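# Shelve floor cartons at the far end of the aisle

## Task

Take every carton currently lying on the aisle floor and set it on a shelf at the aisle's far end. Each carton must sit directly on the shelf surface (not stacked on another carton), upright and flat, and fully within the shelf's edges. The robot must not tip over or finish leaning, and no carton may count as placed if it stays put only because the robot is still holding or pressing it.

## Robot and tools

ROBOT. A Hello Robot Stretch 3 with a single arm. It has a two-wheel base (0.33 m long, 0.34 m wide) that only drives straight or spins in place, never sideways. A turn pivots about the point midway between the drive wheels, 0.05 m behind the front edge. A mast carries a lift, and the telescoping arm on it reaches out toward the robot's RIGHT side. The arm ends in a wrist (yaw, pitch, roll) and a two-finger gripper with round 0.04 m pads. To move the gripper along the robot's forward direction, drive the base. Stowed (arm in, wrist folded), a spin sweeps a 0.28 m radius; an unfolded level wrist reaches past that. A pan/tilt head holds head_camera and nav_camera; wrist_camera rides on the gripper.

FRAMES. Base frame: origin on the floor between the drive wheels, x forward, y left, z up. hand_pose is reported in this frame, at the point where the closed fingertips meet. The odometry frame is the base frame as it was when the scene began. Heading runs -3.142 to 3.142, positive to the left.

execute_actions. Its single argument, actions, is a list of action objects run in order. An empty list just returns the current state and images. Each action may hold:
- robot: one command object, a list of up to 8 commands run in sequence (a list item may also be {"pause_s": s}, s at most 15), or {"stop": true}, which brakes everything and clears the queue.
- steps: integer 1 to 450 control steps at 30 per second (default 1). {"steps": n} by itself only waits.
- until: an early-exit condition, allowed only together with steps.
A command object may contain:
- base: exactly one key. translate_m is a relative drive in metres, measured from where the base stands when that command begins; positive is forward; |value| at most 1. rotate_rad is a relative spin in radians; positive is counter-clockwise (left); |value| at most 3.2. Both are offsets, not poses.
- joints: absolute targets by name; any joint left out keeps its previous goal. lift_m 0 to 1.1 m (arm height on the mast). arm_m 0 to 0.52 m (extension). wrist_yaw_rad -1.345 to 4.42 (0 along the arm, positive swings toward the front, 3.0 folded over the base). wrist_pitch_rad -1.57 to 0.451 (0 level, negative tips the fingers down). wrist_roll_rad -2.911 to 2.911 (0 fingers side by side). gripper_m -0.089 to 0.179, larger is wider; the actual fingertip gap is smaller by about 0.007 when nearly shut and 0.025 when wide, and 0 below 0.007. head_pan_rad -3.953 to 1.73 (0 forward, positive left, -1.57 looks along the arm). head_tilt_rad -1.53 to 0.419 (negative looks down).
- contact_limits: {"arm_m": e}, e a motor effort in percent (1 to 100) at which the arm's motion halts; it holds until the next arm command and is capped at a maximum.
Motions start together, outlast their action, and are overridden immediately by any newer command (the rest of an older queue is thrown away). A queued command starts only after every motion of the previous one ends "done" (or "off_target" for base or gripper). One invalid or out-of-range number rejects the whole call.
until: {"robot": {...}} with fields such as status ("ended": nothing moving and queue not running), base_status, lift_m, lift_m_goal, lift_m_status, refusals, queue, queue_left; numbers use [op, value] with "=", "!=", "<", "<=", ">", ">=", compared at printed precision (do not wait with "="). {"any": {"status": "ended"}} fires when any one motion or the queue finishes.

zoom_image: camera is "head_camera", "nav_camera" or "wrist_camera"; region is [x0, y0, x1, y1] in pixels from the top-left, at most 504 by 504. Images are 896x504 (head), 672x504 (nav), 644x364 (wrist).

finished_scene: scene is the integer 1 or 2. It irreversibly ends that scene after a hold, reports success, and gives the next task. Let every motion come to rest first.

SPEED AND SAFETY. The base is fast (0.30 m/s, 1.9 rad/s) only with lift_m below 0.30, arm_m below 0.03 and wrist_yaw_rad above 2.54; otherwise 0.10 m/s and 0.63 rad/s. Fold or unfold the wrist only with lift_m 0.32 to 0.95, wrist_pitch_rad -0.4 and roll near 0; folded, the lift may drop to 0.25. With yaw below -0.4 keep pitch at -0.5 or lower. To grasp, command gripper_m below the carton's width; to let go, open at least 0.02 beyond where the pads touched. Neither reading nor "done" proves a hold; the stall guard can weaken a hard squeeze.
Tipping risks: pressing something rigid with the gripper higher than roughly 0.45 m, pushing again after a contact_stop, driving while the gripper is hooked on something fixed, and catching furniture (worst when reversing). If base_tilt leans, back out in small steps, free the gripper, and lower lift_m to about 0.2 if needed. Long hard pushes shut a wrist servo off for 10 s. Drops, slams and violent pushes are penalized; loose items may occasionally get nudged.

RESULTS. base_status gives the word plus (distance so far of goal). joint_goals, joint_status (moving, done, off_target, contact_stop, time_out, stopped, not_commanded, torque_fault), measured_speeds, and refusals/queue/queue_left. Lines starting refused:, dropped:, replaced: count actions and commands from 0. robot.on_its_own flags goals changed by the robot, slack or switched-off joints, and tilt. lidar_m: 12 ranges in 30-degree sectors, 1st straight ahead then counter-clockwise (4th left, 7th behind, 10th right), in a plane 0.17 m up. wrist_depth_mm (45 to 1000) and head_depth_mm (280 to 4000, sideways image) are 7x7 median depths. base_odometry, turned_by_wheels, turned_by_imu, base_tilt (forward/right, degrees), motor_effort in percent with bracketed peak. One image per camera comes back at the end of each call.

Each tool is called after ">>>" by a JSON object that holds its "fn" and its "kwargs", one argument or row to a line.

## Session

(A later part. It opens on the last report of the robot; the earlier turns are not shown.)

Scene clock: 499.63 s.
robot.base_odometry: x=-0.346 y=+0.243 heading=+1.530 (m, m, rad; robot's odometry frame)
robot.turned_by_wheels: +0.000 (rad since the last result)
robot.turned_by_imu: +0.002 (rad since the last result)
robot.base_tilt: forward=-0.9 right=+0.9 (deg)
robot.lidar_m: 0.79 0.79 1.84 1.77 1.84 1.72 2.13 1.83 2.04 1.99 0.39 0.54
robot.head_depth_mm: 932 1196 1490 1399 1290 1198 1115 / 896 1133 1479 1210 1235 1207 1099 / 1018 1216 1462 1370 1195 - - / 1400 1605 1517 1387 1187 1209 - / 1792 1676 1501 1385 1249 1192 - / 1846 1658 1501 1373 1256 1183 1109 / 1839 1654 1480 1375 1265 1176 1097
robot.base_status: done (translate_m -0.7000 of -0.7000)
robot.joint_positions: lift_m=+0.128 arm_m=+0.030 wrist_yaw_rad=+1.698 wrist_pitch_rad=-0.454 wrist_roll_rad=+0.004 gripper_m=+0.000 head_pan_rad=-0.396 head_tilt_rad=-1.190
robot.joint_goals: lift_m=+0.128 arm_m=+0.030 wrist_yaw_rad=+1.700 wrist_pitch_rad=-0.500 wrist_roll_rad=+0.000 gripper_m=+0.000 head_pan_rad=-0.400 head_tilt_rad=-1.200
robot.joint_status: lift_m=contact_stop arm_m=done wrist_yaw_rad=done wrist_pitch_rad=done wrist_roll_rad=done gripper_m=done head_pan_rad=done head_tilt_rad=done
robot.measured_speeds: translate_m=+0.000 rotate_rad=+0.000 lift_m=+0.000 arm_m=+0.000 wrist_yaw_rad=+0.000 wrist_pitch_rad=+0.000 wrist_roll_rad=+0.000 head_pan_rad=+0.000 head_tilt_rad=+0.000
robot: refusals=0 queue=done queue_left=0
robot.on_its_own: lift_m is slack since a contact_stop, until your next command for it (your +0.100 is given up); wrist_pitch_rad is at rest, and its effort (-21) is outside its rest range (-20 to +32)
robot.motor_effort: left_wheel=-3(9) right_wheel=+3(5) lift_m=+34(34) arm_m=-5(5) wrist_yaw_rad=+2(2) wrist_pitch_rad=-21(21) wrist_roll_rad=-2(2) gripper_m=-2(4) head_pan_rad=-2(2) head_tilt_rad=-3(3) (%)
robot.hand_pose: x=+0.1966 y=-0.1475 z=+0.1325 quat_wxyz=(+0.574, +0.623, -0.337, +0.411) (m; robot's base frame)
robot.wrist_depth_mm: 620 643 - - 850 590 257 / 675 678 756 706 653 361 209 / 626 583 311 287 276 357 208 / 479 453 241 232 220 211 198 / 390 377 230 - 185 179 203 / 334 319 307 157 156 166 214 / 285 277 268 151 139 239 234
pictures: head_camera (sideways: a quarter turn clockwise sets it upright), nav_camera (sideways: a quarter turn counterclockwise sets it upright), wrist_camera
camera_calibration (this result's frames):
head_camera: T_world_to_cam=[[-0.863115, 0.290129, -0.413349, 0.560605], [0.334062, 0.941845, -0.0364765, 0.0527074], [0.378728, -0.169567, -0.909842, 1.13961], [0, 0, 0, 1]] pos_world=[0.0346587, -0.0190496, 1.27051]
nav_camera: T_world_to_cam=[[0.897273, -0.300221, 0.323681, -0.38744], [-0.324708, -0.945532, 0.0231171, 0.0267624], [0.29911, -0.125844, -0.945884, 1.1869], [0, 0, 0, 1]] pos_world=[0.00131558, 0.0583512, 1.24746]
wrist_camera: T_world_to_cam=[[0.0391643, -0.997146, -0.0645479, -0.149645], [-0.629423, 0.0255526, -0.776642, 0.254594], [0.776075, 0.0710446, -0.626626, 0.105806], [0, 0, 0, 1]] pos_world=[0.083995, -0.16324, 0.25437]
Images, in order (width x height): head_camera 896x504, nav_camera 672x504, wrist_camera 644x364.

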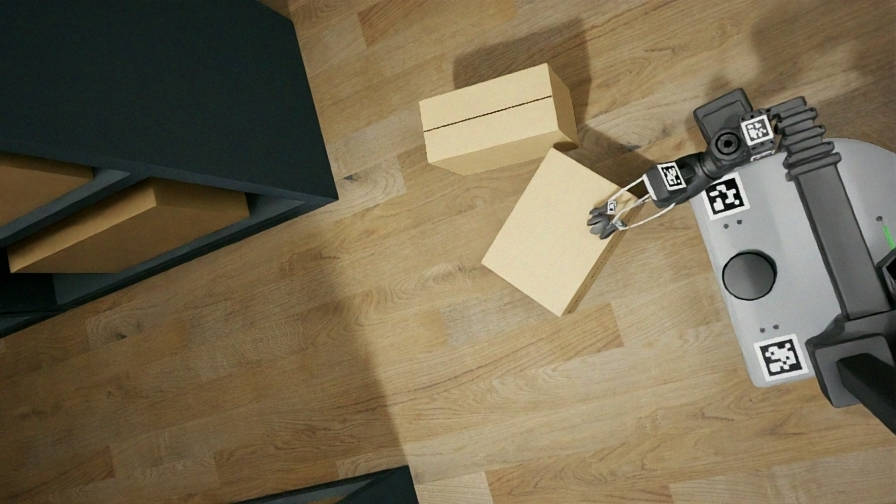

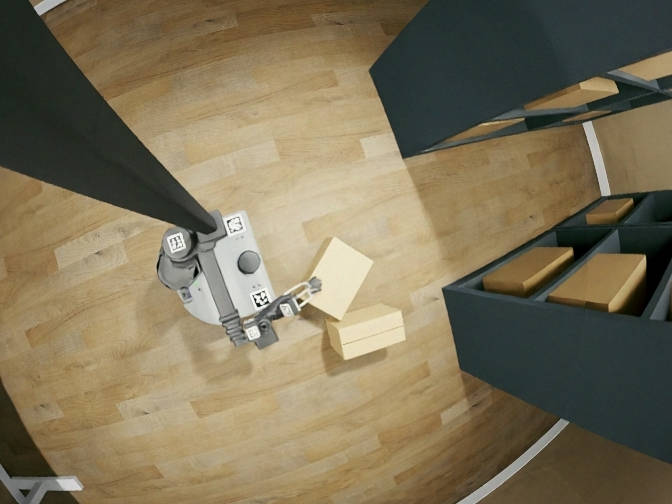

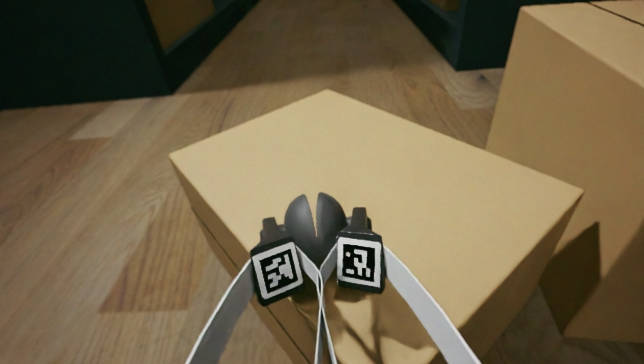

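>>> {"fn": "execute_actions", "kwargs": {
  "actions": [
    {"robot":[{"base":{"translate_m":-0.4}},{"joints":{"lift_m":0.3,"arm_m":0.0}},{"base":{"rotate_rad":0.68}},{"base":{"translate_m":0.14}},{"joints":{"wrist_yaw_rad":0.0,"wrist_pitch_rad":-0.6,"head_pan_rad":-1.4,"head_tilt_rad":-1.1}},{"joints":{"lift_m":0.12}}],"steps":450,"until":{"robot":{"status":"ended"}}},
    {"robot":[{"joints":{"arm_m":0.17}},{"joints":{"lift_m":0.25}},{"joints":{"arm_m":0.0,"gripper_m":0.1}},{"joints":{"lift_m":0.08}}],"steps":450,"until":{"robot":{"status":"ended"}}}
  ]
}}

Scene clock: 537.40 s.
robot.base_odometry: x=-0.446 y=-0.044 heading=+2.210 (m, m, rad; robot's odometry frame)
robot.turned_by_wheels: +0.680 (rad since the last result)
robot.turned_by_imu: +0.677 (rad since the last result)
robot.base_tilt: forward=-0.8 right=+1.0 (deg)
robot.lidar_m: 1.15 1.70 1.68 1.85 1.86 1.84 1.61 2.07 2.05 0.65 0.73 1.06
robot.head_depth_mm: 2185 1878 1650 1459 1322 1210 1112 / 2164 1877 1661 1457 1324 1209 1117 / 2071 1840 1617 1445 1195 1201 - / 1293 1603 1636 1387 1209 1227 - / 1199 1437 1616 1454 1300 1191 1113 / 1179 1576 1611 1439 1307 1197 1094 / 1574 1783 1596 1431 1297 1187 1091
robot.base_status: done (translate_m +0.1400 of +0.1400)
robot.joint_positions: lift_m=+0.151 arm_m=+0.000 wrist_yaw_rad=+0.000 wrist_pitch_rad=-0.568 wrist_roll_rad=-0.004 gripper_m=+0.100 head_pan_rad=-1.393 head_tilt_rad=-1.099
robot.joint_goals: lift_m=+0.152 arm_m=+0.000 wrist_yaw_rad=+0.000 wrist_pitch_rad=-0.600 wrist_roll_rad=+0.000 gripper_m=+0.100 head_pan_rad=-1.400 head_tilt_rad=-1.100
robot.joint_status: lift_m=contact_stop arm_m=done wrist_yaw_rad=done wrist_pitch_rad=done wrist_roll_rad=done gripper_m=done head_pan_rad=done head_tilt_rad=done
robot.measured_speeds: translate_m=+0.000 rotate_rad=+0.000 lift_m=-0.014 arm_m=+0.000 wrist_yaw_rad=+0.000 wrist_pitch_rad=+0.216 wrist_roll_rad=+0.000 head_pan_rad=+0.000 head_tilt_rad=+0.000
robot: refusals=0 queue=dropped queue_left=0
robot.on_its_own: lift_m is slack since a contact_stop, until your next command for it (your +0.080 is given up)
robot.motor_effort: left_wheel=-4(9) right_wheel=+6(10) lift_m=+37(38) arm_m=-1(9) wrist_yaw_rad=+0(5) wrist_pitch_rad=-21(33) wrist_roll_rad=+2(3) gripper_m=+0(98) head_pan_rad=-3(34) head_tilt_rad=+0(6) (%)
robot.hand_pose: x=-0.0216 y=-0.3481 z=+0.1321 quat_wxyz=(+0.680, +0.198, -0.677, -0.198) (m; robot's base frame)
robot.wrist_depth_mm: 706 370 424 733 701 661 632 / 645 452 455 569 541 519 497 / 512 478 459 454 248 422 416 / 418 385 224 216 213 213 354 / 362 206 192 187 182 178 306 / 314 176 167 164 159 155 162 / 277 152 149 146 143 140 141
pictures: head_camera (sideways: a quarter turn clockwise sets it upright), nav_camera (sideways: a quarter turn counterclockwise sets it upright), wrist_camera
replaced: robot.lift_m: its motion had ended contact_stop
camera_calibration (this result's frames):
head_camera: T_world_to_cam=[[-0.217479, 0.841715, -0.494185, 0.66196], [0.972987, 0.22713, -0.0413313, 0.0551349], [0.0774554, -0.489824, -0.868374, 1.08756], [0, 0, 0, 1]] pos_world=[0.00607947, -0.03699, 1.27382]
nav_camera: T_world_to_cam=[[0.228956, -0.883758, 0.408106, -0.49332], [-0.970799, -0.238142, 0.0289408, 0.0231187], [0.0716105, -0.402815, -0.912476, 1.14491], [0, 0, 0, 1]] pos_world=[0.0534052, 0.0307154, 1.24536]
wrist_camera: T_world_to_cam=[[-0.994781, 0.0905088, -0.0471078, 0.0127792], [0.0974385, 0.705667, -0.701812, 0.364597], [-0.0302777, -0.702739, -0.710803, 0.0134555], [0, 0, 0, 1]] pos_world=[-0.0224058, -0.248985, 0.266045]
Images, in order (width x height): head_camera 896x504, nav_camera 672x504, wrist_camera 644x364.

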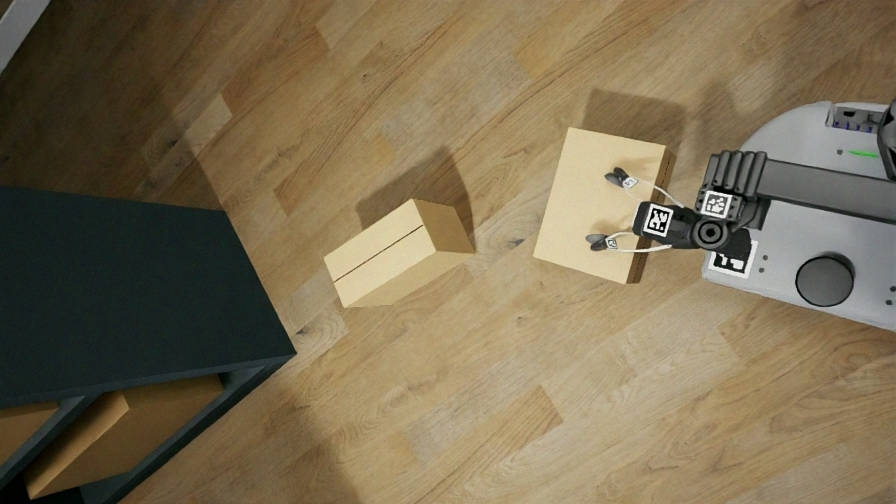

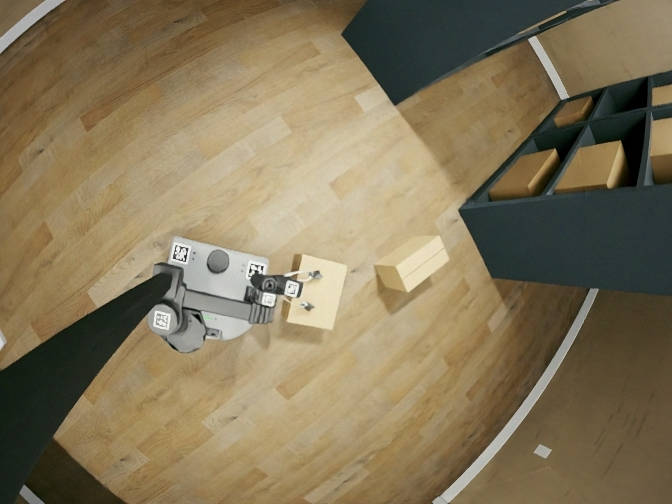

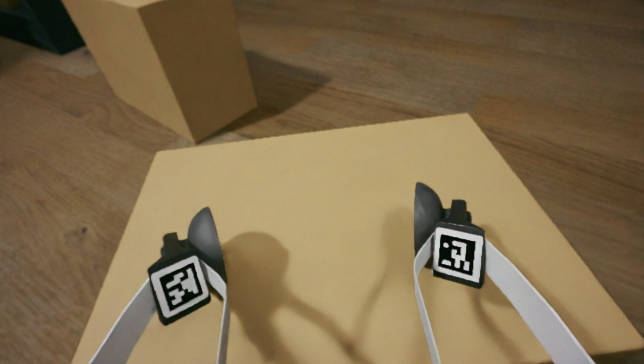

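>>> {"fn": "execute_actions", "kwargs": {
  "actions": [
    {"robot":{"joints":{"gripper_m":0.0}},"steps":40},
    {"robot":{"joints":{"lift_m":0.10}},"steps":60,"until":{"robot":{"status":"ended"}}},
    {"robot":{"joints":{"arm_m":0.2}},"steps":200,"until":{"robot":{"status":"ended"}}},
    {"robot":[{"joints":{"lift_m":0.25}},{"joints":{"arm_m":0.02,"gripper_m":0.1}},{"joints":{"lift_m":0.075,"wrist_pitch_rad":-0.45}}],"steps":450,"until":{"robot":{"status":"ended"}}}
  ]
}}

Scene clock: 553.17 s.
robot.base_odometry: x=-0.446 y=-0.044 heading=+2.210 (m, m, rad; robot's odometry frame)
robot.turned_by_wheels: +0.000 (rad since the last result)
robot.turned_by_imu: -0.001 (rad since the last result)
robot.base_tilt: forward=-0.8 right=+1.0 (deg)
robot.lidar_m: 1.16 1.69 1.68 1.85 1.86 1.85 1.61 2.07 2.05 0.65 0.73 1.06
robot.head_depth_mm: 2184 1873 1655 1472 1325 1207 1110 / 2148 1865 1643 1458 1305 1205 1115 / 2058 1823 1640 1415 1279 1230 - / 1299 1590 1628 1304 1292 1226 - / 1199 1444 1612 1445 1301 1192 1106 / 1187 1580 1613 1445 1300 1186 1089 / 1576 1761 1607 1437 1296 1182 1086
robot.base_status: done (translate_m +0.1400 of +0.1400)
robot.joint_positions: lift_m=+0.078 arm_m=+0.020 wrist_yaw_rad=-0.001 wrist_pitch_rad=-0.470 wrist_roll_rad=-0.004 gripper_m=+0.100 head_pan_rad=-1.393 head_tilt_rad=-1.099
robot.joint_goals: lift_m=+0.078 arm_m=+0.020 wrist_yaw_rad=+0.000 wrist_pitch_rad=-0.450 wrist_roll_rad=+0.000 gripper_m=+0.100 head_pan_rad=-1.400 head_tilt_rad=-1.100
robot.joint_status: lift_m=contact_stop arm_m=done wrist_yaw_rad=done wrist_pitch_rad=done wrist_roll_rad=done gripper_m=done head_pan_rad=done head_tilt_rad=done
robot.measured_speeds: translate_m=+0.000 rotate_rad=+0.000 lift_m=+0.000 arm_m=+0.000 wrist_yaw_rad=+0.000 wrist_pitch_rad=+0.000 wrist_roll_rad=+0.000 head_pan_rad=+0.000 head_tilt_rad=+0.000
robot: refusals=0 queue=dropped queue_left=0
robot.on_its_own: lift_m is slack since a contact_stop, until your next command for it
robot.motor_effort: left_wheel=-4(4) right_wheel=+6(11) lift_m=+34(40) arm_m=-5(9) wrist_yaw_rad=+0(13) wrist_pitch_rad=+9(24) wrist_roll_rad=+2(2) gripper_m=+1(100) head_pan_rad=-2(2) head_tilt_rad=-1(1) (%)
robot.hand_pose: x=-0.0217 y=-0.3829 z=+0.0790 quat_wxyz=(+0.689, +0.165, -0.686, -0.165) (m; robot's base frame)
robot.wrist_depth_mm: 649 336 364 340 593 673 624 / 638 346 248 230 228 474 453 / 472 230 232 236 244 368 361 / 369 332 259 265 273 307 297 / 304 295 280 275 269 260 252 / 256 253 243 237 229 223 220 / 223 217 213 208 205 198 196
pictures: head_camera (sideways: a quarter turn clockwise sets it upright), nav_camera (sideways: a quarter turn counterclockwise sets it upright), wrist_camera
ARM HIT: the arm struck its own base hard.
replaced: robot.lift_m: its motion had ended contact_stop
camera_calibration (this result's frames):
head_camera: T_world_to_cam=[[-0.217479, 0.841715, -0.494185, 0.66196], [0.972987, 0.22713, -0.0413313, 0.0551349], [0.0774554, -0.489824, -0.868374, 1.08756], [0, 0, 0, 1]] pos_world=[0.00607947, -0.03699, 1.27382]
nav_camera: T_world_to_cam=[[0.228956, -0.883758, 0.408106, -0.49332], [-0.970799, -0.238142, 0.0289408, 0.0231187], [0.0716105, -0.402815, -0.912476, 1.14491], [0, 0, 0, 1]] pos_world=[0.0534052, 0.0307154, 1.24536]
wrist_camera: T_world_to_cam=[[-0.994792, 0.0855917, -0.0553394, 0.0121211], [0.0972048, 0.633425, -0.767674, 0.329487], [-0.0306532, -0.769055, -0.638447, -0.0798216], [0, 0, 0, 1]] pos_world=[-0.0224164, -0.27113, 0.202647]
Images, in order (width x height): head_camera 896x504, nav_camera 672x504, wrist_camera 644x364.

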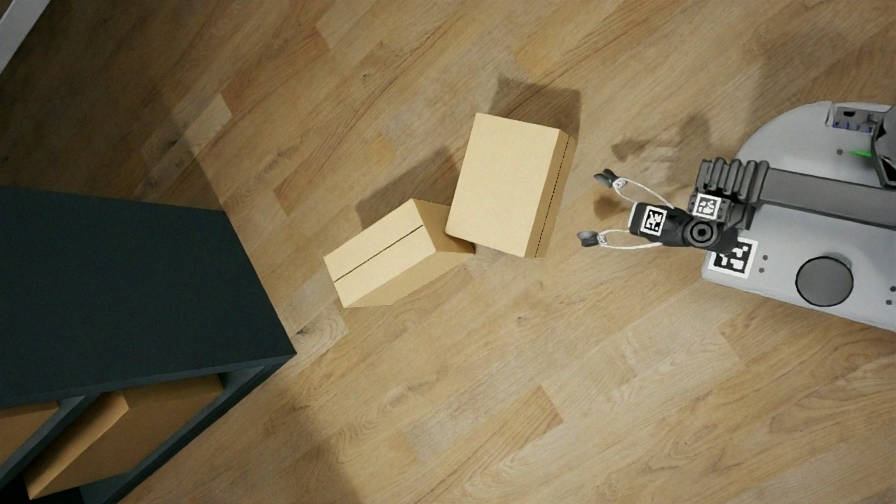

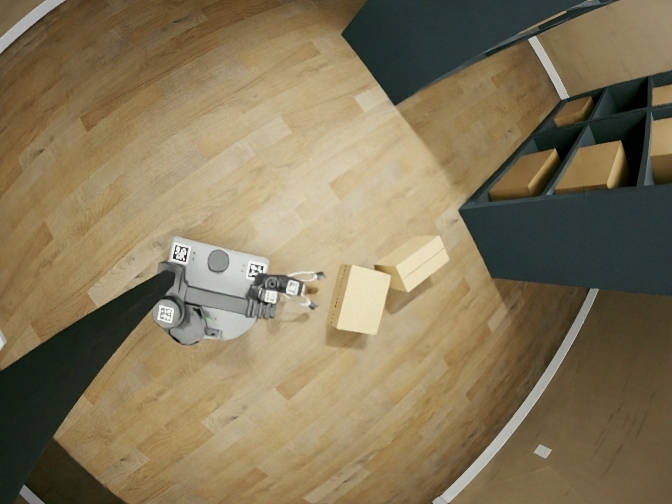

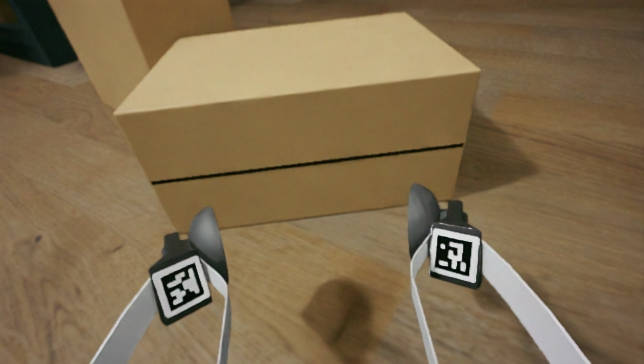

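>>> {"fn": "execute_actions", "kwargs": {
  "actions": [
    {"robot":[{"base":{"translate_m":-0.04}},{"joints":{"lift_m":0.09,"arm_m":0.07}},{"joints":{"lift_m":0.045}},{"joints":{"arm_m":0.115}}],"steps":450,"until":{"robot":{"status":"ended"}}},
    {"robot":{"joints":{"lift_m":0.16,"arm_m":0.15}},"steps":200,"until":{"robot":{"status":"ended"}}}
  ]
}}

Scene clock: 562.93 s.
robot.base_odometry: x=-0.422 y=-0.076 heading=+2.210 (m, m, rad; robot's odometry frame)
robot.turned_by_wheels: +0.000 (rad since the last result)
robot.turned_by_imu: -0.001 (rad since the last result)
robot.base_tilt: forward=-0.8 right=+1.0 (deg)
robot.lidar_m: 1.19 1.72 1.71 1.87 1.82 1.81 1.57 2.05 2.03 0.69 0.71 1.09
robot.head_depth_mm: 2166 1881 1653 1478 1335 1212 1110 / 2149 1871 1638 1461 1319 1207 1114 / 2131 1850 1634 1321 1307 1214 - / 1334 1652 1627 1321 1311 1220 - / 1232 1482 1626 1442 1314 1193 1108 / 1172 1514 1616 1437 1305 1191 1096 / 1530 1751 1598 1435 1291 1179 1088
robot.base_status: done (translate_m -0.0400 of -0.0400)
robot.joint_positions: lift_m=+0.160 arm_m=+0.150 wrist_yaw_rad=-0.001 wrist_pitch_rad=-0.469 wrist_roll_rad=-0.004 gripper_m=+0.100 head_pan_rad=-1.393 head_tilt_rad=-1.099
robot.joint_goals: lift_m=+0.160 arm_m=+0.150 wrist_yaw_rad=+0.000 wrist_pitch_rad=-0.450 wrist_roll_rad=+0.000 gripper_m=+0.100 head_pan_rad=-1.400 head_tilt_rad=-1.100
robot.joint_status: lift_m=done arm_m=done wrist_yaw_rad=done wrist_pitch_rad=done wrist_roll_rad=done gripper_m=done head_pan_rad=done head_tilt_rad=done
robot.measured_speeds: translate_m=+0.000 rotate_rad=+0.000 lift_m=+0.000 arm_m=+0.000 wrist_yaw_rad=+0.000 wrist_pitch_rad=+0.000 wrist_roll_rad=+0.000 head_pan_rad=+0.000 head_tilt_rad=+0.000
robot: refusals=0 queue=done queue_left=0
robot.motor_effort: left_wheel=-3(9) right_wheel=+5(6) lift_m=+37(39) arm_m=+5(6) wrist_yaw_rad=+0(1) wrist_pitch_rad=+8(10) wrist_roll_rad=+2(2) gripper_m=+2(0) head_pan_rad=-3(2) head_tilt_rad=+0(0) (%)
robot.hand_pose: x=-0.0217 y=-0.5124 z=+0.1614 quat_wxyz=(+0.689, +0.164, -0.686, -0.164) (m; robot's base frame)
robot.wrist_depth_mm: 650 765 - - - 906 857 / 353 334 783 745 691 665 631 / 325 320 380 334 513 522 498 / 478 309 280 271 275 425 411 / 421 249 234 226 221 359 350 / 357 211 216 228 247 309 303 / 310 248 255 272 276 274 272
pictures: head_camera (sideways: a quarter turn clockwise sets it upright), nav_camera (sideways: a quarter turn counterclockwise sets it upright), wrist_camera
camera_calibration (this result's frames):
head_camera: T_world_to_cam=[[-0.217362, 0.841745, -0.494185, 0.66196], [0.973019, 0.226994, -0.0413313, 0.0551347], [0.077387, -0.489835, -0.868373, 1.08756], [0, 0, 0, 1]] pos_world=[0.00607431, -0.03699, 1.27382]
nav_camera: T_world_to_cam=[[0.228833, -0.88379, 0.408106, -0.493319], [-0.970832, -0.238006, 0.0289408, 0.0231189], [0.0715542, -0.402826, -0.912476, 1.14491], [0, 0, 0, 1]] pos_world=[0.0534095, 0.0307088, 1.24536]
wrist_camera: T_world_to_cam=[[-0.994793, 0.0855307, -0.0554283, 0.0277428], [0.0972024, 0.632622, -0.768337, 0.474393], [-0.0306512, -0.769724, -0.637641, -0.127314], [0, 0, 0, 1]] pos_world=[-0.0224161, -0.400481, 0.284851]
Images, in order (width x height): head_camera 896x504, nav_camera 672x504, wrist_camera 644x364.

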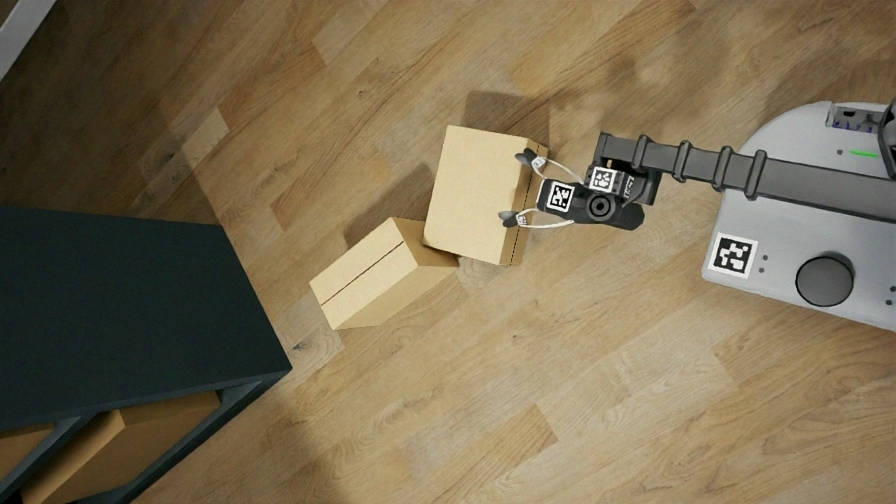

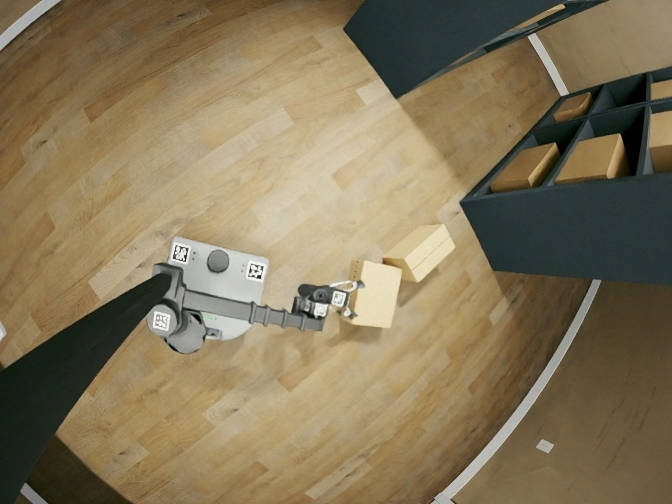

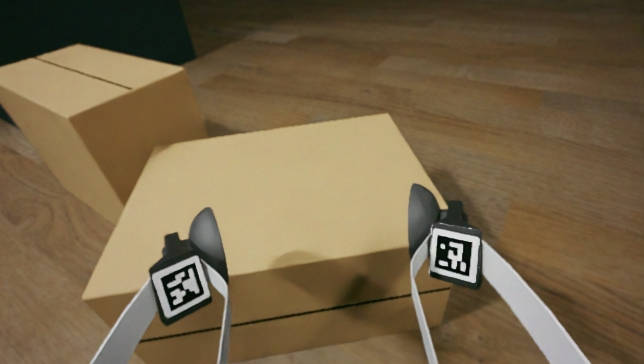

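>>> {"fn": "execute_actions", "kwargs": {
  "actions": [
    {"robot":[{"joints":{"lift_m":0.36}},{"joints":{"arm_m":0.0,"wrist_yaw_rad":1.57,"wrist_pitch_rad":-0.6,"gripper_m":0.179,"head_pan_rad":-0.9,"head_tilt_rad":-1.0}},{"base":{"rotate_rad":-0.785}},{"base":{"translate_m":0.58}},{"joints":{"arm_m":0.325}}],"steps":450,"until":{"robot":{"status":"ended"}}}
  ]
}}

Scene clock: 590.07 s.
robot.base_odometry: x=-0.338 y=+0.498 heading=+1.425 (m, m, rad; robot's odometry frame)
robot.turned_by_wheels: -0.785 (rad since the last result)
robot.turned_by_imu: -0.786 (rad since the last result)
robot.base_tilt: forward=-0.8 right=+1.0 (deg)
robot.lidar_m: 1.20 0.54 0.65 1.77 1.80 2.28 1.97 2.07 2.12 0.35 0.36 0.66
robot.head_depth_mm: 1851 2042 1815 1570 1386 1125 1078 / 1987 2139 1805 1564 1382 1115 1110 / 2024 2069 1798 1557 1360 1099 1123 / 799 961 1207 1498 1366 1209 1133 / 697 813 983 1229 1359 1224 1098 / 618 713 864 1272 1357 1210 1095 / 586 801 984 1437 1349 1202 1093
robot.base_status: done (translate_m +0.5800 of +0.5800)
robot.joint_positions: lift_m=+0.360 arm_m=+0.080 wrist_yaw_rad=+1.567 wrist_pitch_rad=-0.612 wrist_roll_rad=-0.004 gripper_m=+0.179 head_pan_rad=-0.907 head_tilt_rad=-1.001
robot.joint_goals: lift_m=+0.360 arm_m=+0.325 wrist_yaw_rad=+1.570 wrist_pitch_rad=-0.600 wrist_roll_rad=+0.000 gripper_m=+0.179 head_pan_rad=-0.900 head_tilt_rad=-1.000
robot.joint_status: lift_m=done arm_m=moving wrist_yaw_rad=done wrist_pitch_rad=done wrist_roll_rad=done gripper_m=done head_pan_rad=done head_tilt_rad=done
robot.measured_speeds: translate_m=+0.000 rotate_rad=+0.000 lift_m=+0.000 arm_m=+0.140 wrist_yaw_rad=+0.000 wrist_pitch_rad=+0.000 wrist_roll_rad=+0.000 head_pan_rad=+0.000 head_tilt_rad=+0.000
robot: refusals=0 queue=running queue_left=0
robot.motor_effort: left_wheel=+3(7) right_wheel=-5(9) lift_m=+38(39) arm_m=+6(5) wrist_yaw_rad=+2(5) wrist_pitch_rad=+5(9) wrist_roll_rad=+2(2) gripper_m=+1(98) head_pan_rad=+2(29) head_tilt_rad=+0(7) (%)
robot.hand_pose: x=+0.1745 y=-0.2255 z=+0.3316 quat_wxyz=(+0.629, +0.626, -0.326, +0.326) (m; robot's base frame)
robot.wrist_depth_mm: 747 - - 873 475 508 541 / 702 939 929 812 535 572 737 / 671 800 775 738 610 650 677 / 614 670 650 637 617 610 590 / 575 586 571 554 540 337 525 / 531 513 499 494 387 295 465 / - 452 452 446 422 273 262
pictures: head_camera (sideways: a quarter turn clockwise sets it upright), nav_camera (sideways: a quarter turn counterclockwise sets it upright), wrist_camera
camera_calibration (this result's frames):
head_camera: T_world_to_cam=[[-0.553169, 0.601098, -0.576788, 0.771616], [0.756739, 0.652084, -0.046184, 0.0627773], [0.348353, -0.462025, -0.815587, 1.0173], [0, 0, 0, 1]] pos_world=[0.0249505, -0.0347368, 1.27765]
nav_camera: T_world_to_cam=[[0.588034, -0.639387, 0.495379, -0.609188], [-0.748944, -0.661711, 0.0349536, 0.0139334], [0.305449, -0.391565, -0.867973, 1.08566], [0, 0, 0, 1]] pos_world=[0.0370461, 0.044818, 1.24361]
wrist_camera: T_world_to_cam=[[-0.0954945, -0.994495, -0.0431358, -0.196743], [-0.735883, 0.0997109, -0.669727, 0.397103], [0.670341, -0.0322123, -0.741354, 0.286444], [0, 0, 0, 1]] pos_world=[0.0814187, -0.226029, 0.46982]
Images, in order (width x height): head_camera 896x504, nav_camera 672x504, wrist_camera 644x364.

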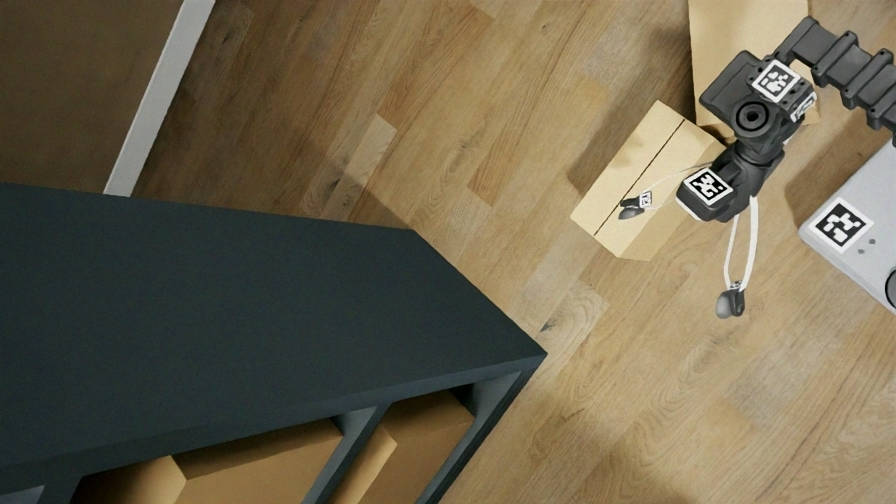

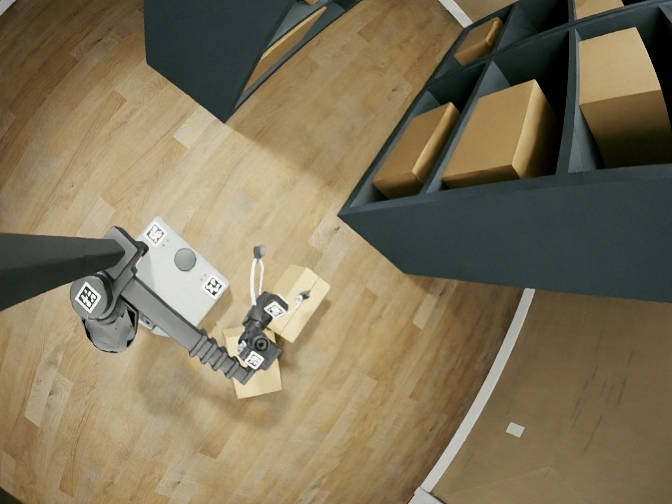

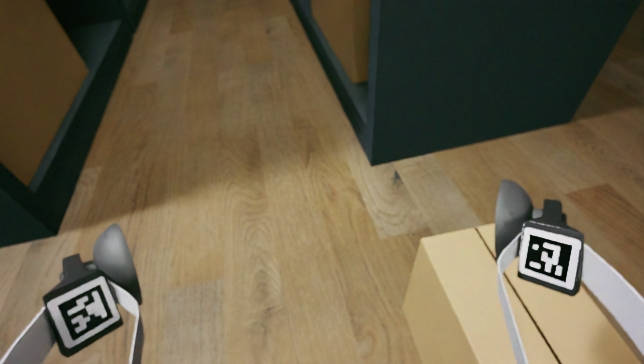

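>>> {"fn": "execute_actions", "kwargs": {
  "actions": [
    {"robot":{"joints":{"arm_m":0.2}},"steps":100,"until":{"robot":{"status":"ended"}}}
  ]
}}

Scene clock: 594.33 s.
robot.base_odometry: x=-0.338 y=+0.498 heading=+1.425 (m, m, rad; robot's odometry frame)
robot.turned_by_wheels: +0.000 (rad since the last result)
robot.turned_by_imu: +0.000 (rad since the last result)
robot.base_tilt: forward=-0.8 right=+1.0 (deg)
robot.lidar_m: 1.21 0.54 0.65 1.77 1.80 2.28 1.97 2.07 2.12 0.35 0.36 0.66
robot.head_depth_mm: 1866 2056 1821 1561 1383 1091 1089 / 2014 2128 1802 1563 1391 1099 1085 / 2026 2080 1803 1550 1367 1170 1123 / 799 956 1202 1497 1368 1201 1139 / 700 814 980 1231 1358 1214 1100 / 616 712 865 1275 1354 1208 1090 / 590 800 989 1438 1334 1206 1095
robot.base_status: done (translate_m +0.5800 of +0.5800)
robot.joint_positions: lift_m=+0.360 arm_m=+0.200 wrist_yaw_rad=+1.568 wrist_pitch_rad=-0.612 wrist_roll_rad=-0.004 gripper_m=+0.179 head_pan_rad=-0.907 head_tilt_rad=-1.001
robot.joint_goals: lift_m=+0.360 arm_m=+0.200 wrist_yaw_rad=+1.570 wrist_pitch_rad=-0.600 wrist_roll_rad=+0.000 gripper_m=+0.179 head_pan_rad=-0.900 head_tilt_rad=-1.000
robot.joint_status: lift_m=done arm_m=done wrist_yaw_rad=done wrist_pitch_rad=done wrist_roll_rad=done gripper_m=done head_pan_rad=done head_tilt_rad=done
robot.measured_speeds: translate_m=+0.000 rotate_rad=+0.000 lift_m=+0.000 arm_m=+0.000 wrist_yaw_rad=+0.000 wrist_pitch_rad=+0.000 wrist_roll_rad=+0.000 head_pan_rad=+0.000 head_tilt_rad=+0.000
robot: refusals=0 queue=done queue_left=0
robot.motor_effort: left_wheel=+3(3) right_wheel=-5(5) lift_m=+37(38) arm_m=-5(6) wrist_yaw_rad=+2(2) wrist_pitch_rad=+5(5) wrist_roll_rad=+2(2) gripper_m=+0(0) head_pan_rad=+3(3) head_tilt_rad=+0(0) (%)
robot.hand_pose: x=+0.1745 y=-0.3460 z=+0.3316 quat_wxyz=(+0.629, +0.626, -0.325, +0.326) (m; robot's base frame)
robot.wrist_depth_mm: - - - 459 481 516 944 / 878 - 935 524 542 590 808 / 785 795 772 605 625 675 685 / 689 671 654 629 623 608 589 / 596 584 570 558 537 539 525 / 532 509 510 321 304 467 455 / - 462 450 288 273 433 421
pictures: head_camera (sideways: a quarter turn clockwise sets it upright), nav_camera (sideways: a quarter turn counterclockwise sets it upright), wrist_camera
camera_calibration (this result's frames):
head_camera: T_world_to_cam=[[-0.553169, 0.601099, -0.576788, 0.771616], [0.756739, 0.652084, -0.046184, 0.0627773], [0.348353, -0.462026, -0.815587, 1.0173], [0, 0, 0, 1]] pos_world=[0.0249505, -0.0347368, 1.27765]
nav_camera: T_world_to_cam=[[0.588034, -0.639387, 0.495379, -0.609188], [-0.748944, -0.66171, 0.0349536, 0.0139334], [0.305449, -0.391565, -0.867973, 1.08566], [0, 0, 0, 1]] pos_world=[0.0370461, 0.044818, 1.24361]
wrist_camera: T_world_to_cam=[[-0.0950571, -0.994537, -0.0431354, -0.31668], [-0.735927, 0.099387, -0.669727, 0.409015], [0.670355, -0.0319178, -0.741354, 0.282661], [0, 0, 0, 1]] pos_world=[0.0814192, -0.346579, 0.46982]
Images, in order (width x height): head_camera 896x504, nav_camera 672x504, wrist_camera 644x364.

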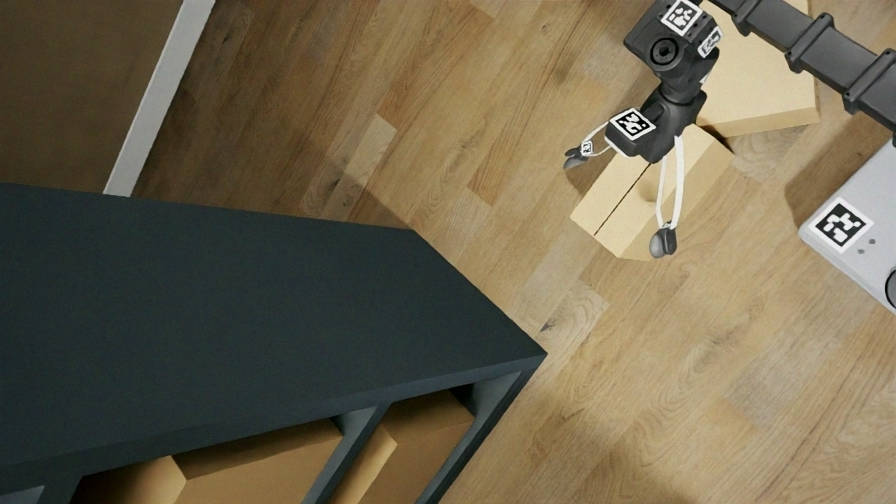

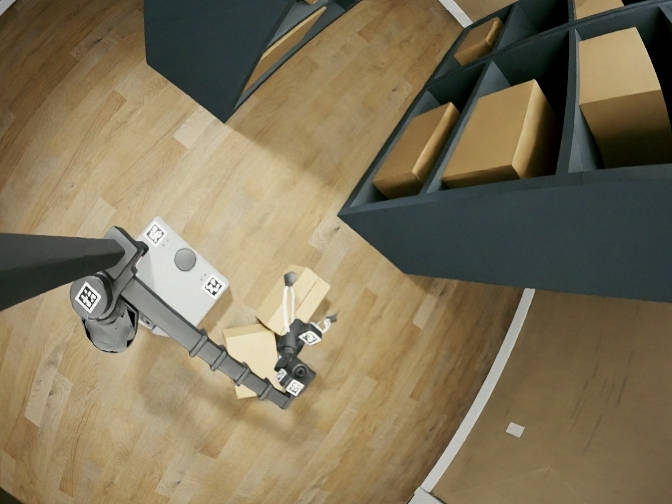

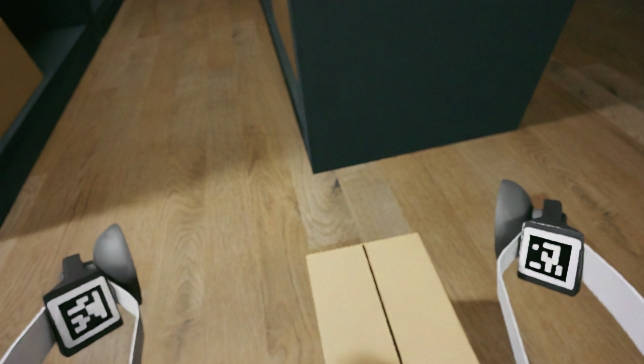

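>>> {"fn": "execute_actions", "kwargs": {
  "actions": [
    {"robot":[{"base":{"translate_m":-0.07},"joints":{"arm_m":0.24,"wrist_yaw_rad":1.63}},{"joints":{"lift_m":0.175}}],"steps":300,"until":{"robot":{"status":"ended"}}}
  ]
}}

Scene clock: 602.00 s.
robot.base_odometry: x=-0.348 y=+0.428 heading=+1.425 (m, m, rad; robot's odometry frame)
robot.turned_by_wheels: +0.000 (rad since the last result)
robot.turned_by_imu: -0.001 (rad since the last result)
robot.base_tilt: forward=-0.8 right=+1.0 (deg)
robot.lidar_m: 1.23 0.61 0.74 1.76 1.78 2.27 1.90 2.01 2.12 0.35 0.35 0.47
robot.head_depth_mm: 1880 2056 1827 1569 1383 1151 1103 / 2005 2144 1807 1562 1373 1101 1102 / 2157 2134 1801 1549 1376 1170 1124 / 918 1106 1416 1512 1193 1201 1136 / 797 933 1128 1413 1358 1213 1100 / 707 811 956 1279 1348 1211 1093 / 637 760 1015 1449 1341 1205 1091
robot.base_status: done (translate_m -0.0700 of -0.0700)
robot.joint_positions: lift_m=+0.175 arm_m=+0.240 wrist_yaw_rad=+1.622 wrist_pitch_rad=-0.588 wrist_roll_rad=-0.013 gripper_m=+0.179 head_pan_rad=-0.907 head_tilt_rad=-1.000
robot.joint_goals: lift_m=+0.175 arm_m=+0.240 wrist_yaw_rad=+1.630 wrist_pitch_rad=-0.600 wrist_roll_rad=+0.000 gripper_m=+0.179 head_pan_rad=-0.900 head_tilt_rad=-1.000
robot.joint_status: lift_m=done arm_m=done wrist_yaw_rad=done wrist_pitch_rad=done wrist_roll_rad=done gripper_m=done head_pan_rad=done head_tilt_rad=done
robot.measured_speeds: translate_m=+0.000 rotate_rad=+0.000 lift_m=+0.000 arm_m=+0.000 wrist_yaw_rad=+0.000 wrist_pitch_rad=+0.000 wrist_roll_rad=+0.000 head_pan_rad=+0.000 head_tilt_rad=+0.000
robot: refusals=0 queue=done queue_left=0
robot.motor_effort: left_wheel=-1(5) right_wheel=+5(10) lift_m=+24(38) arm_m=+2(5) wrist_yaw_rad=+7(14) wrist_pitch_rad=-6(12) wrist_roll_rad=+6(12) gripper_m=+1(0) head_pan_rad=+2(3) head_tilt_rad=+0(0) (%)
robot.hand_pose: x=+0.1783 y=-0.3747 z=+0.1520 quat_wxyz=(+0.617, +0.629, -0.313, +0.354) (m; robot's base frame)
robot.wrist_depth_mm: 808 824 788 520 536 565 664 / 655 638 589 232 541 544 530 / 534 507 210 189 190 457 441 / 439 431 173 159 156 395 379 / 379 374 145 139 136 133 336 / 340 322 125 122 120 118 290 / - 286 111 109 107 105 264
pictures: head_camera (sideways: a quarter turn clockwise sets it upright), nav_camera (sideways: a quarter turn counterclockwise sets it upright), wrist_camera
camera_calibration (this result's frames):
head_camera: T_world_to_cam=[[-0.553024, 0.600803, -0.577236, 0.772198], [0.756701, 0.652126, -0.0462099, 0.0628113], [0.348668, -0.46235, -0.815269, 1.01688], [0, 0, 0, 1]] pos_world=[0.0249616, -0.0347457, 1.27767]
nav_camera: T_world_to_cam=[[0.587919, -0.639124, 0.495855, -0.609807], [-0.748901, -0.661757, 0.0349863, 0.0138904], [0.305775, -0.391916, -0.8677, 1.0853], [0, 0, 0, 1]] pos_world=[0.0370622, 0.0447954, 1.2436]
wrist_camera: T_world_to_cam=[[-0.0349608, -0.998662, -0.0380955, -0.365616], [-0.723599, 0.0515873, -0.68829, 0.277082], [0.689334, 0.00350273, -0.724435, 0.153373], [0, 0, 0, 1]] pos_world=[0.0819893, -0.379958, 0.287893]
Images, in order (width x height): head_camera 896x504, nav_camera 672x504, wrist_camera 644x364.

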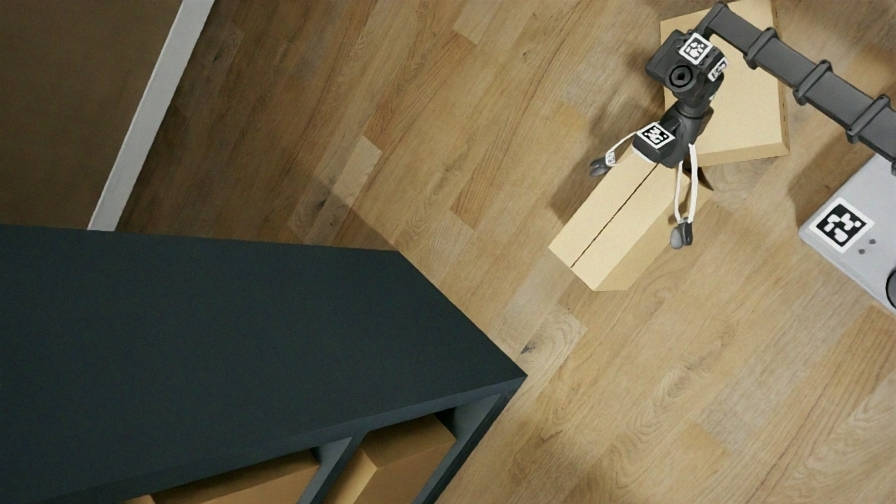

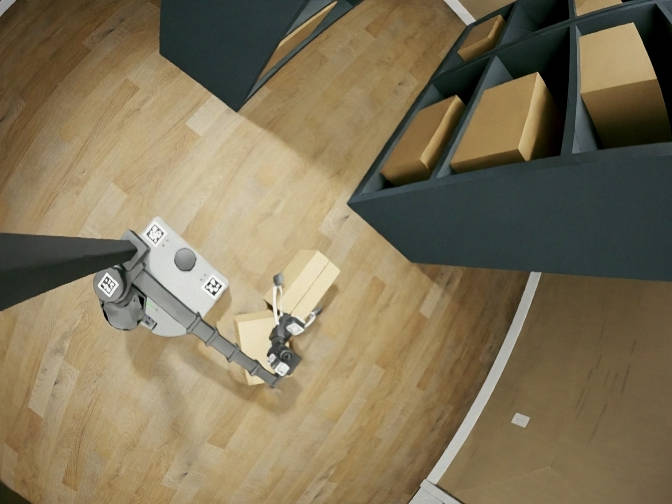

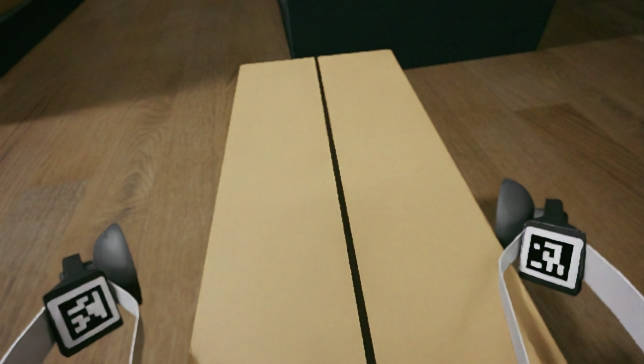

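>>> {"fn": "execute_actions", "kwargs": {
  "actions": [
    {"robot":[{"base":{"translate_m":0.05},"joints":{"arm_m":0.255,"wrist_yaw_rad":1.66}},{"joints":{"gripper_m":0.03}},{"pause_s":1},{"joints":{"lift_m":0.35}}],"steps":300,"until":{"robot":{"status":"ended"}}}
  ]
}}

Scene clock: 610.93 s.
robot.base_odometry: x=-0.341 y=+0.478 heading=+1.425 (m, m, rad; robot's odometry frame)
robot.turned_by_wheels: +0.000 (rad since the last result)
robot.turned_by_imu: -0.001 (rad since the last result)
robot.base_tilt: forward=-0.8 right=+1.0 (deg)
robot.lidar_m: 1.21 0.56 0.68 1.77 1.79 2.28 1.95 2.05 2.12 1.99 0.84 0.67
robot.head_depth_mm: 1872 2050 1834 1574 1396 1108 1091 / 1983 2117 1813 1563 1399 1100 1092 / 2081 2126 1792 1549 994 1167 1125 / 833 997 1251 1512 1091 1223 1132 / 726 853 1026 1283 1354 1211 1101 / 641 738 879 1279 1346 1207 1095 / 592 795 994 1439 1346 1211 1091
robot.base_status: done (translate_m +0.0500 of +0.0500)
robot.joint_positions: lift_m=+0.350 arm_m=+0.255 wrist_yaw_rad=+1.657 wrist_pitch_rad=-0.619 wrist_roll_rad=-0.005 gripper_m=+0.053 head_pan_rad=-0.907 head_tilt_rad=-1.000
robot.joint_goals: lift_m=+0.350 arm_m=+0.255 wrist_yaw_rad=+1.660 wrist_pitch_rad=-0.600 wrist_roll_rad=+0.000 gripper_m=+0.050 head_pan_rad=-0.900 head_tilt_rad=-1.000
robot.joint_status: lift_m=done arm_m=done wrist_yaw_rad=done wrist_pitch_rad=done wrist_roll_rad=done gripper_m=off_target head_pan_rad=done head_tilt_rad=done
robot.measured_speeds: translate_m=+0.000 rotate_rad=+0.000 lift_m=+0.000 arm_m=+0.000 wrist_yaw_rad=+0.000 wrist_pitch_rad=+0.000 wrist_roll_rad=+0.000 head_pan_rad=+0.000 head_tilt_rad=+0.000
robot: refusals=0 queue=done queue_left=0
robot.on_its_own: gripper_m is held at +0.050, not at your +0.030, by its stall guard, which is still easing
robot.motor_effort: left_wheel=+2(4) right_wheel=-4(12) lift_m=+39(39) arm_m=+4(5) wrist_yaw_rad=+1(15) wrist_pitch_rad=+8(9) wrist_roll_rad=+3(6) gripper_m=-48(100) head_pan_rad=+2(3) head_tilt_rad=+0(0) (%)
robot.hand_pose: x=+0.1726 y=-0.3830 z=+0.3202 quat_wxyz=(+0.615, +0.641, -0.294, +0.352) (m; robot's base frame)
robot.wrist_depth_mm: 935 - - 478 490 514 906 / 808 942 899 219 541 583 775 / 744 762 193 183 191 653 652 / 673 658 161 157 157 589 566 / 577 574 140 138 135 - 505 / 514 - 125 122 120 443 451 / 463 431 112 110 109 396 410
pictures: head_camera (sideways: a quarter turn clockwise sets it upright), nav_camera (sideways: a quarter turn counterclockwise sets it upright), wrist_camera
camera_calibration (this result's frames):
head_camera: T_world_to_cam=[[-0.553023, 0.600803, -0.577236, 0.772198], [0.756701, 0.652126, -0.0462099, 0.0628113], [0.348667, -0.46235, -0.815269, 1.01688], [0, 0, 0, 1]] pos_world=[0.0249616, -0.0347457, 1.27767]
nav_camera: T_world_to_cam=[[0.587919, -0.639124, 0.495855, -0.609807], [-0.748901, -0.661757, 0.0349863, 0.0138905], [0.305775, -0.391916, -0.8677, 1.0853], [0, 0, 0, 1]] pos_world=[0.0370622, 0.0447954, 1.2436]
wrist_camera: T_world_to_cam=[[-0.00535349, -0.999125, -0.0414817, -0.371895], [-0.74641, 0.0315979, -0.664736, 0.377938], [0.665465, 0.0274037, -0.745926, 0.299323], [0, 0, 0, 1]] pos_world=[0.0809169, -0.391714, 0.459075]
Images, in order (width x height): head_camera 896x504, nav_camera 672x504, wrist_camera 644x364.

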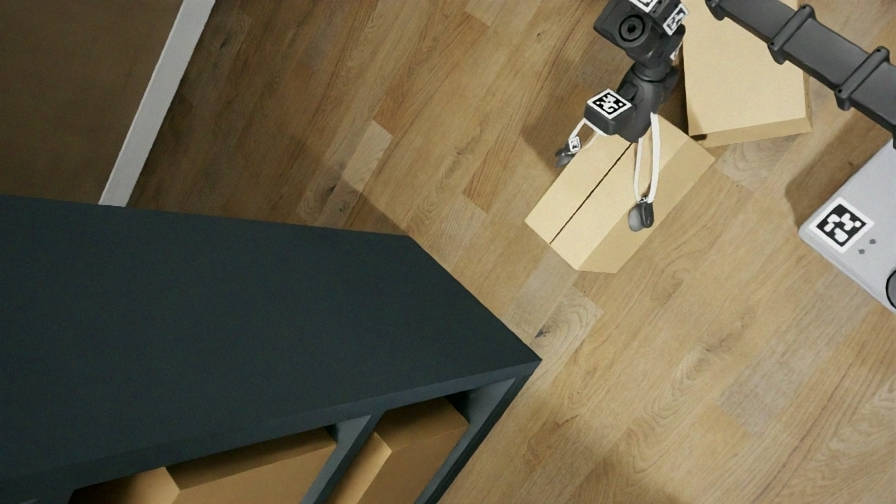

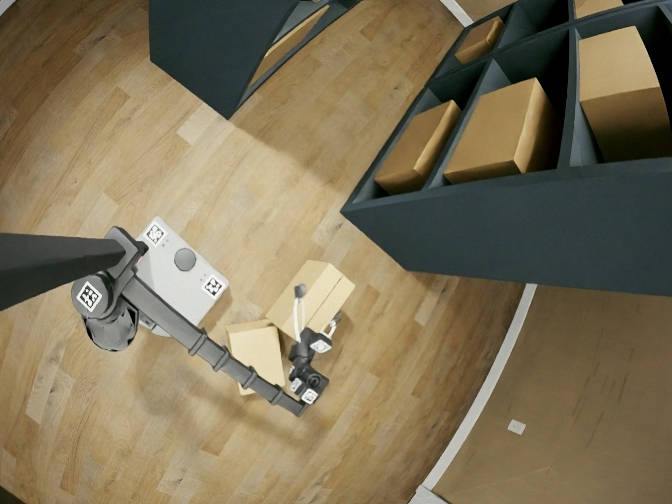

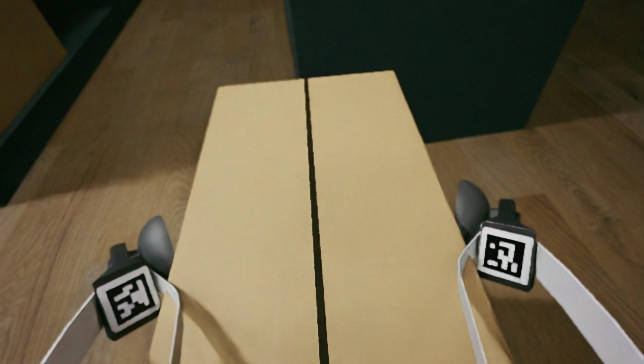

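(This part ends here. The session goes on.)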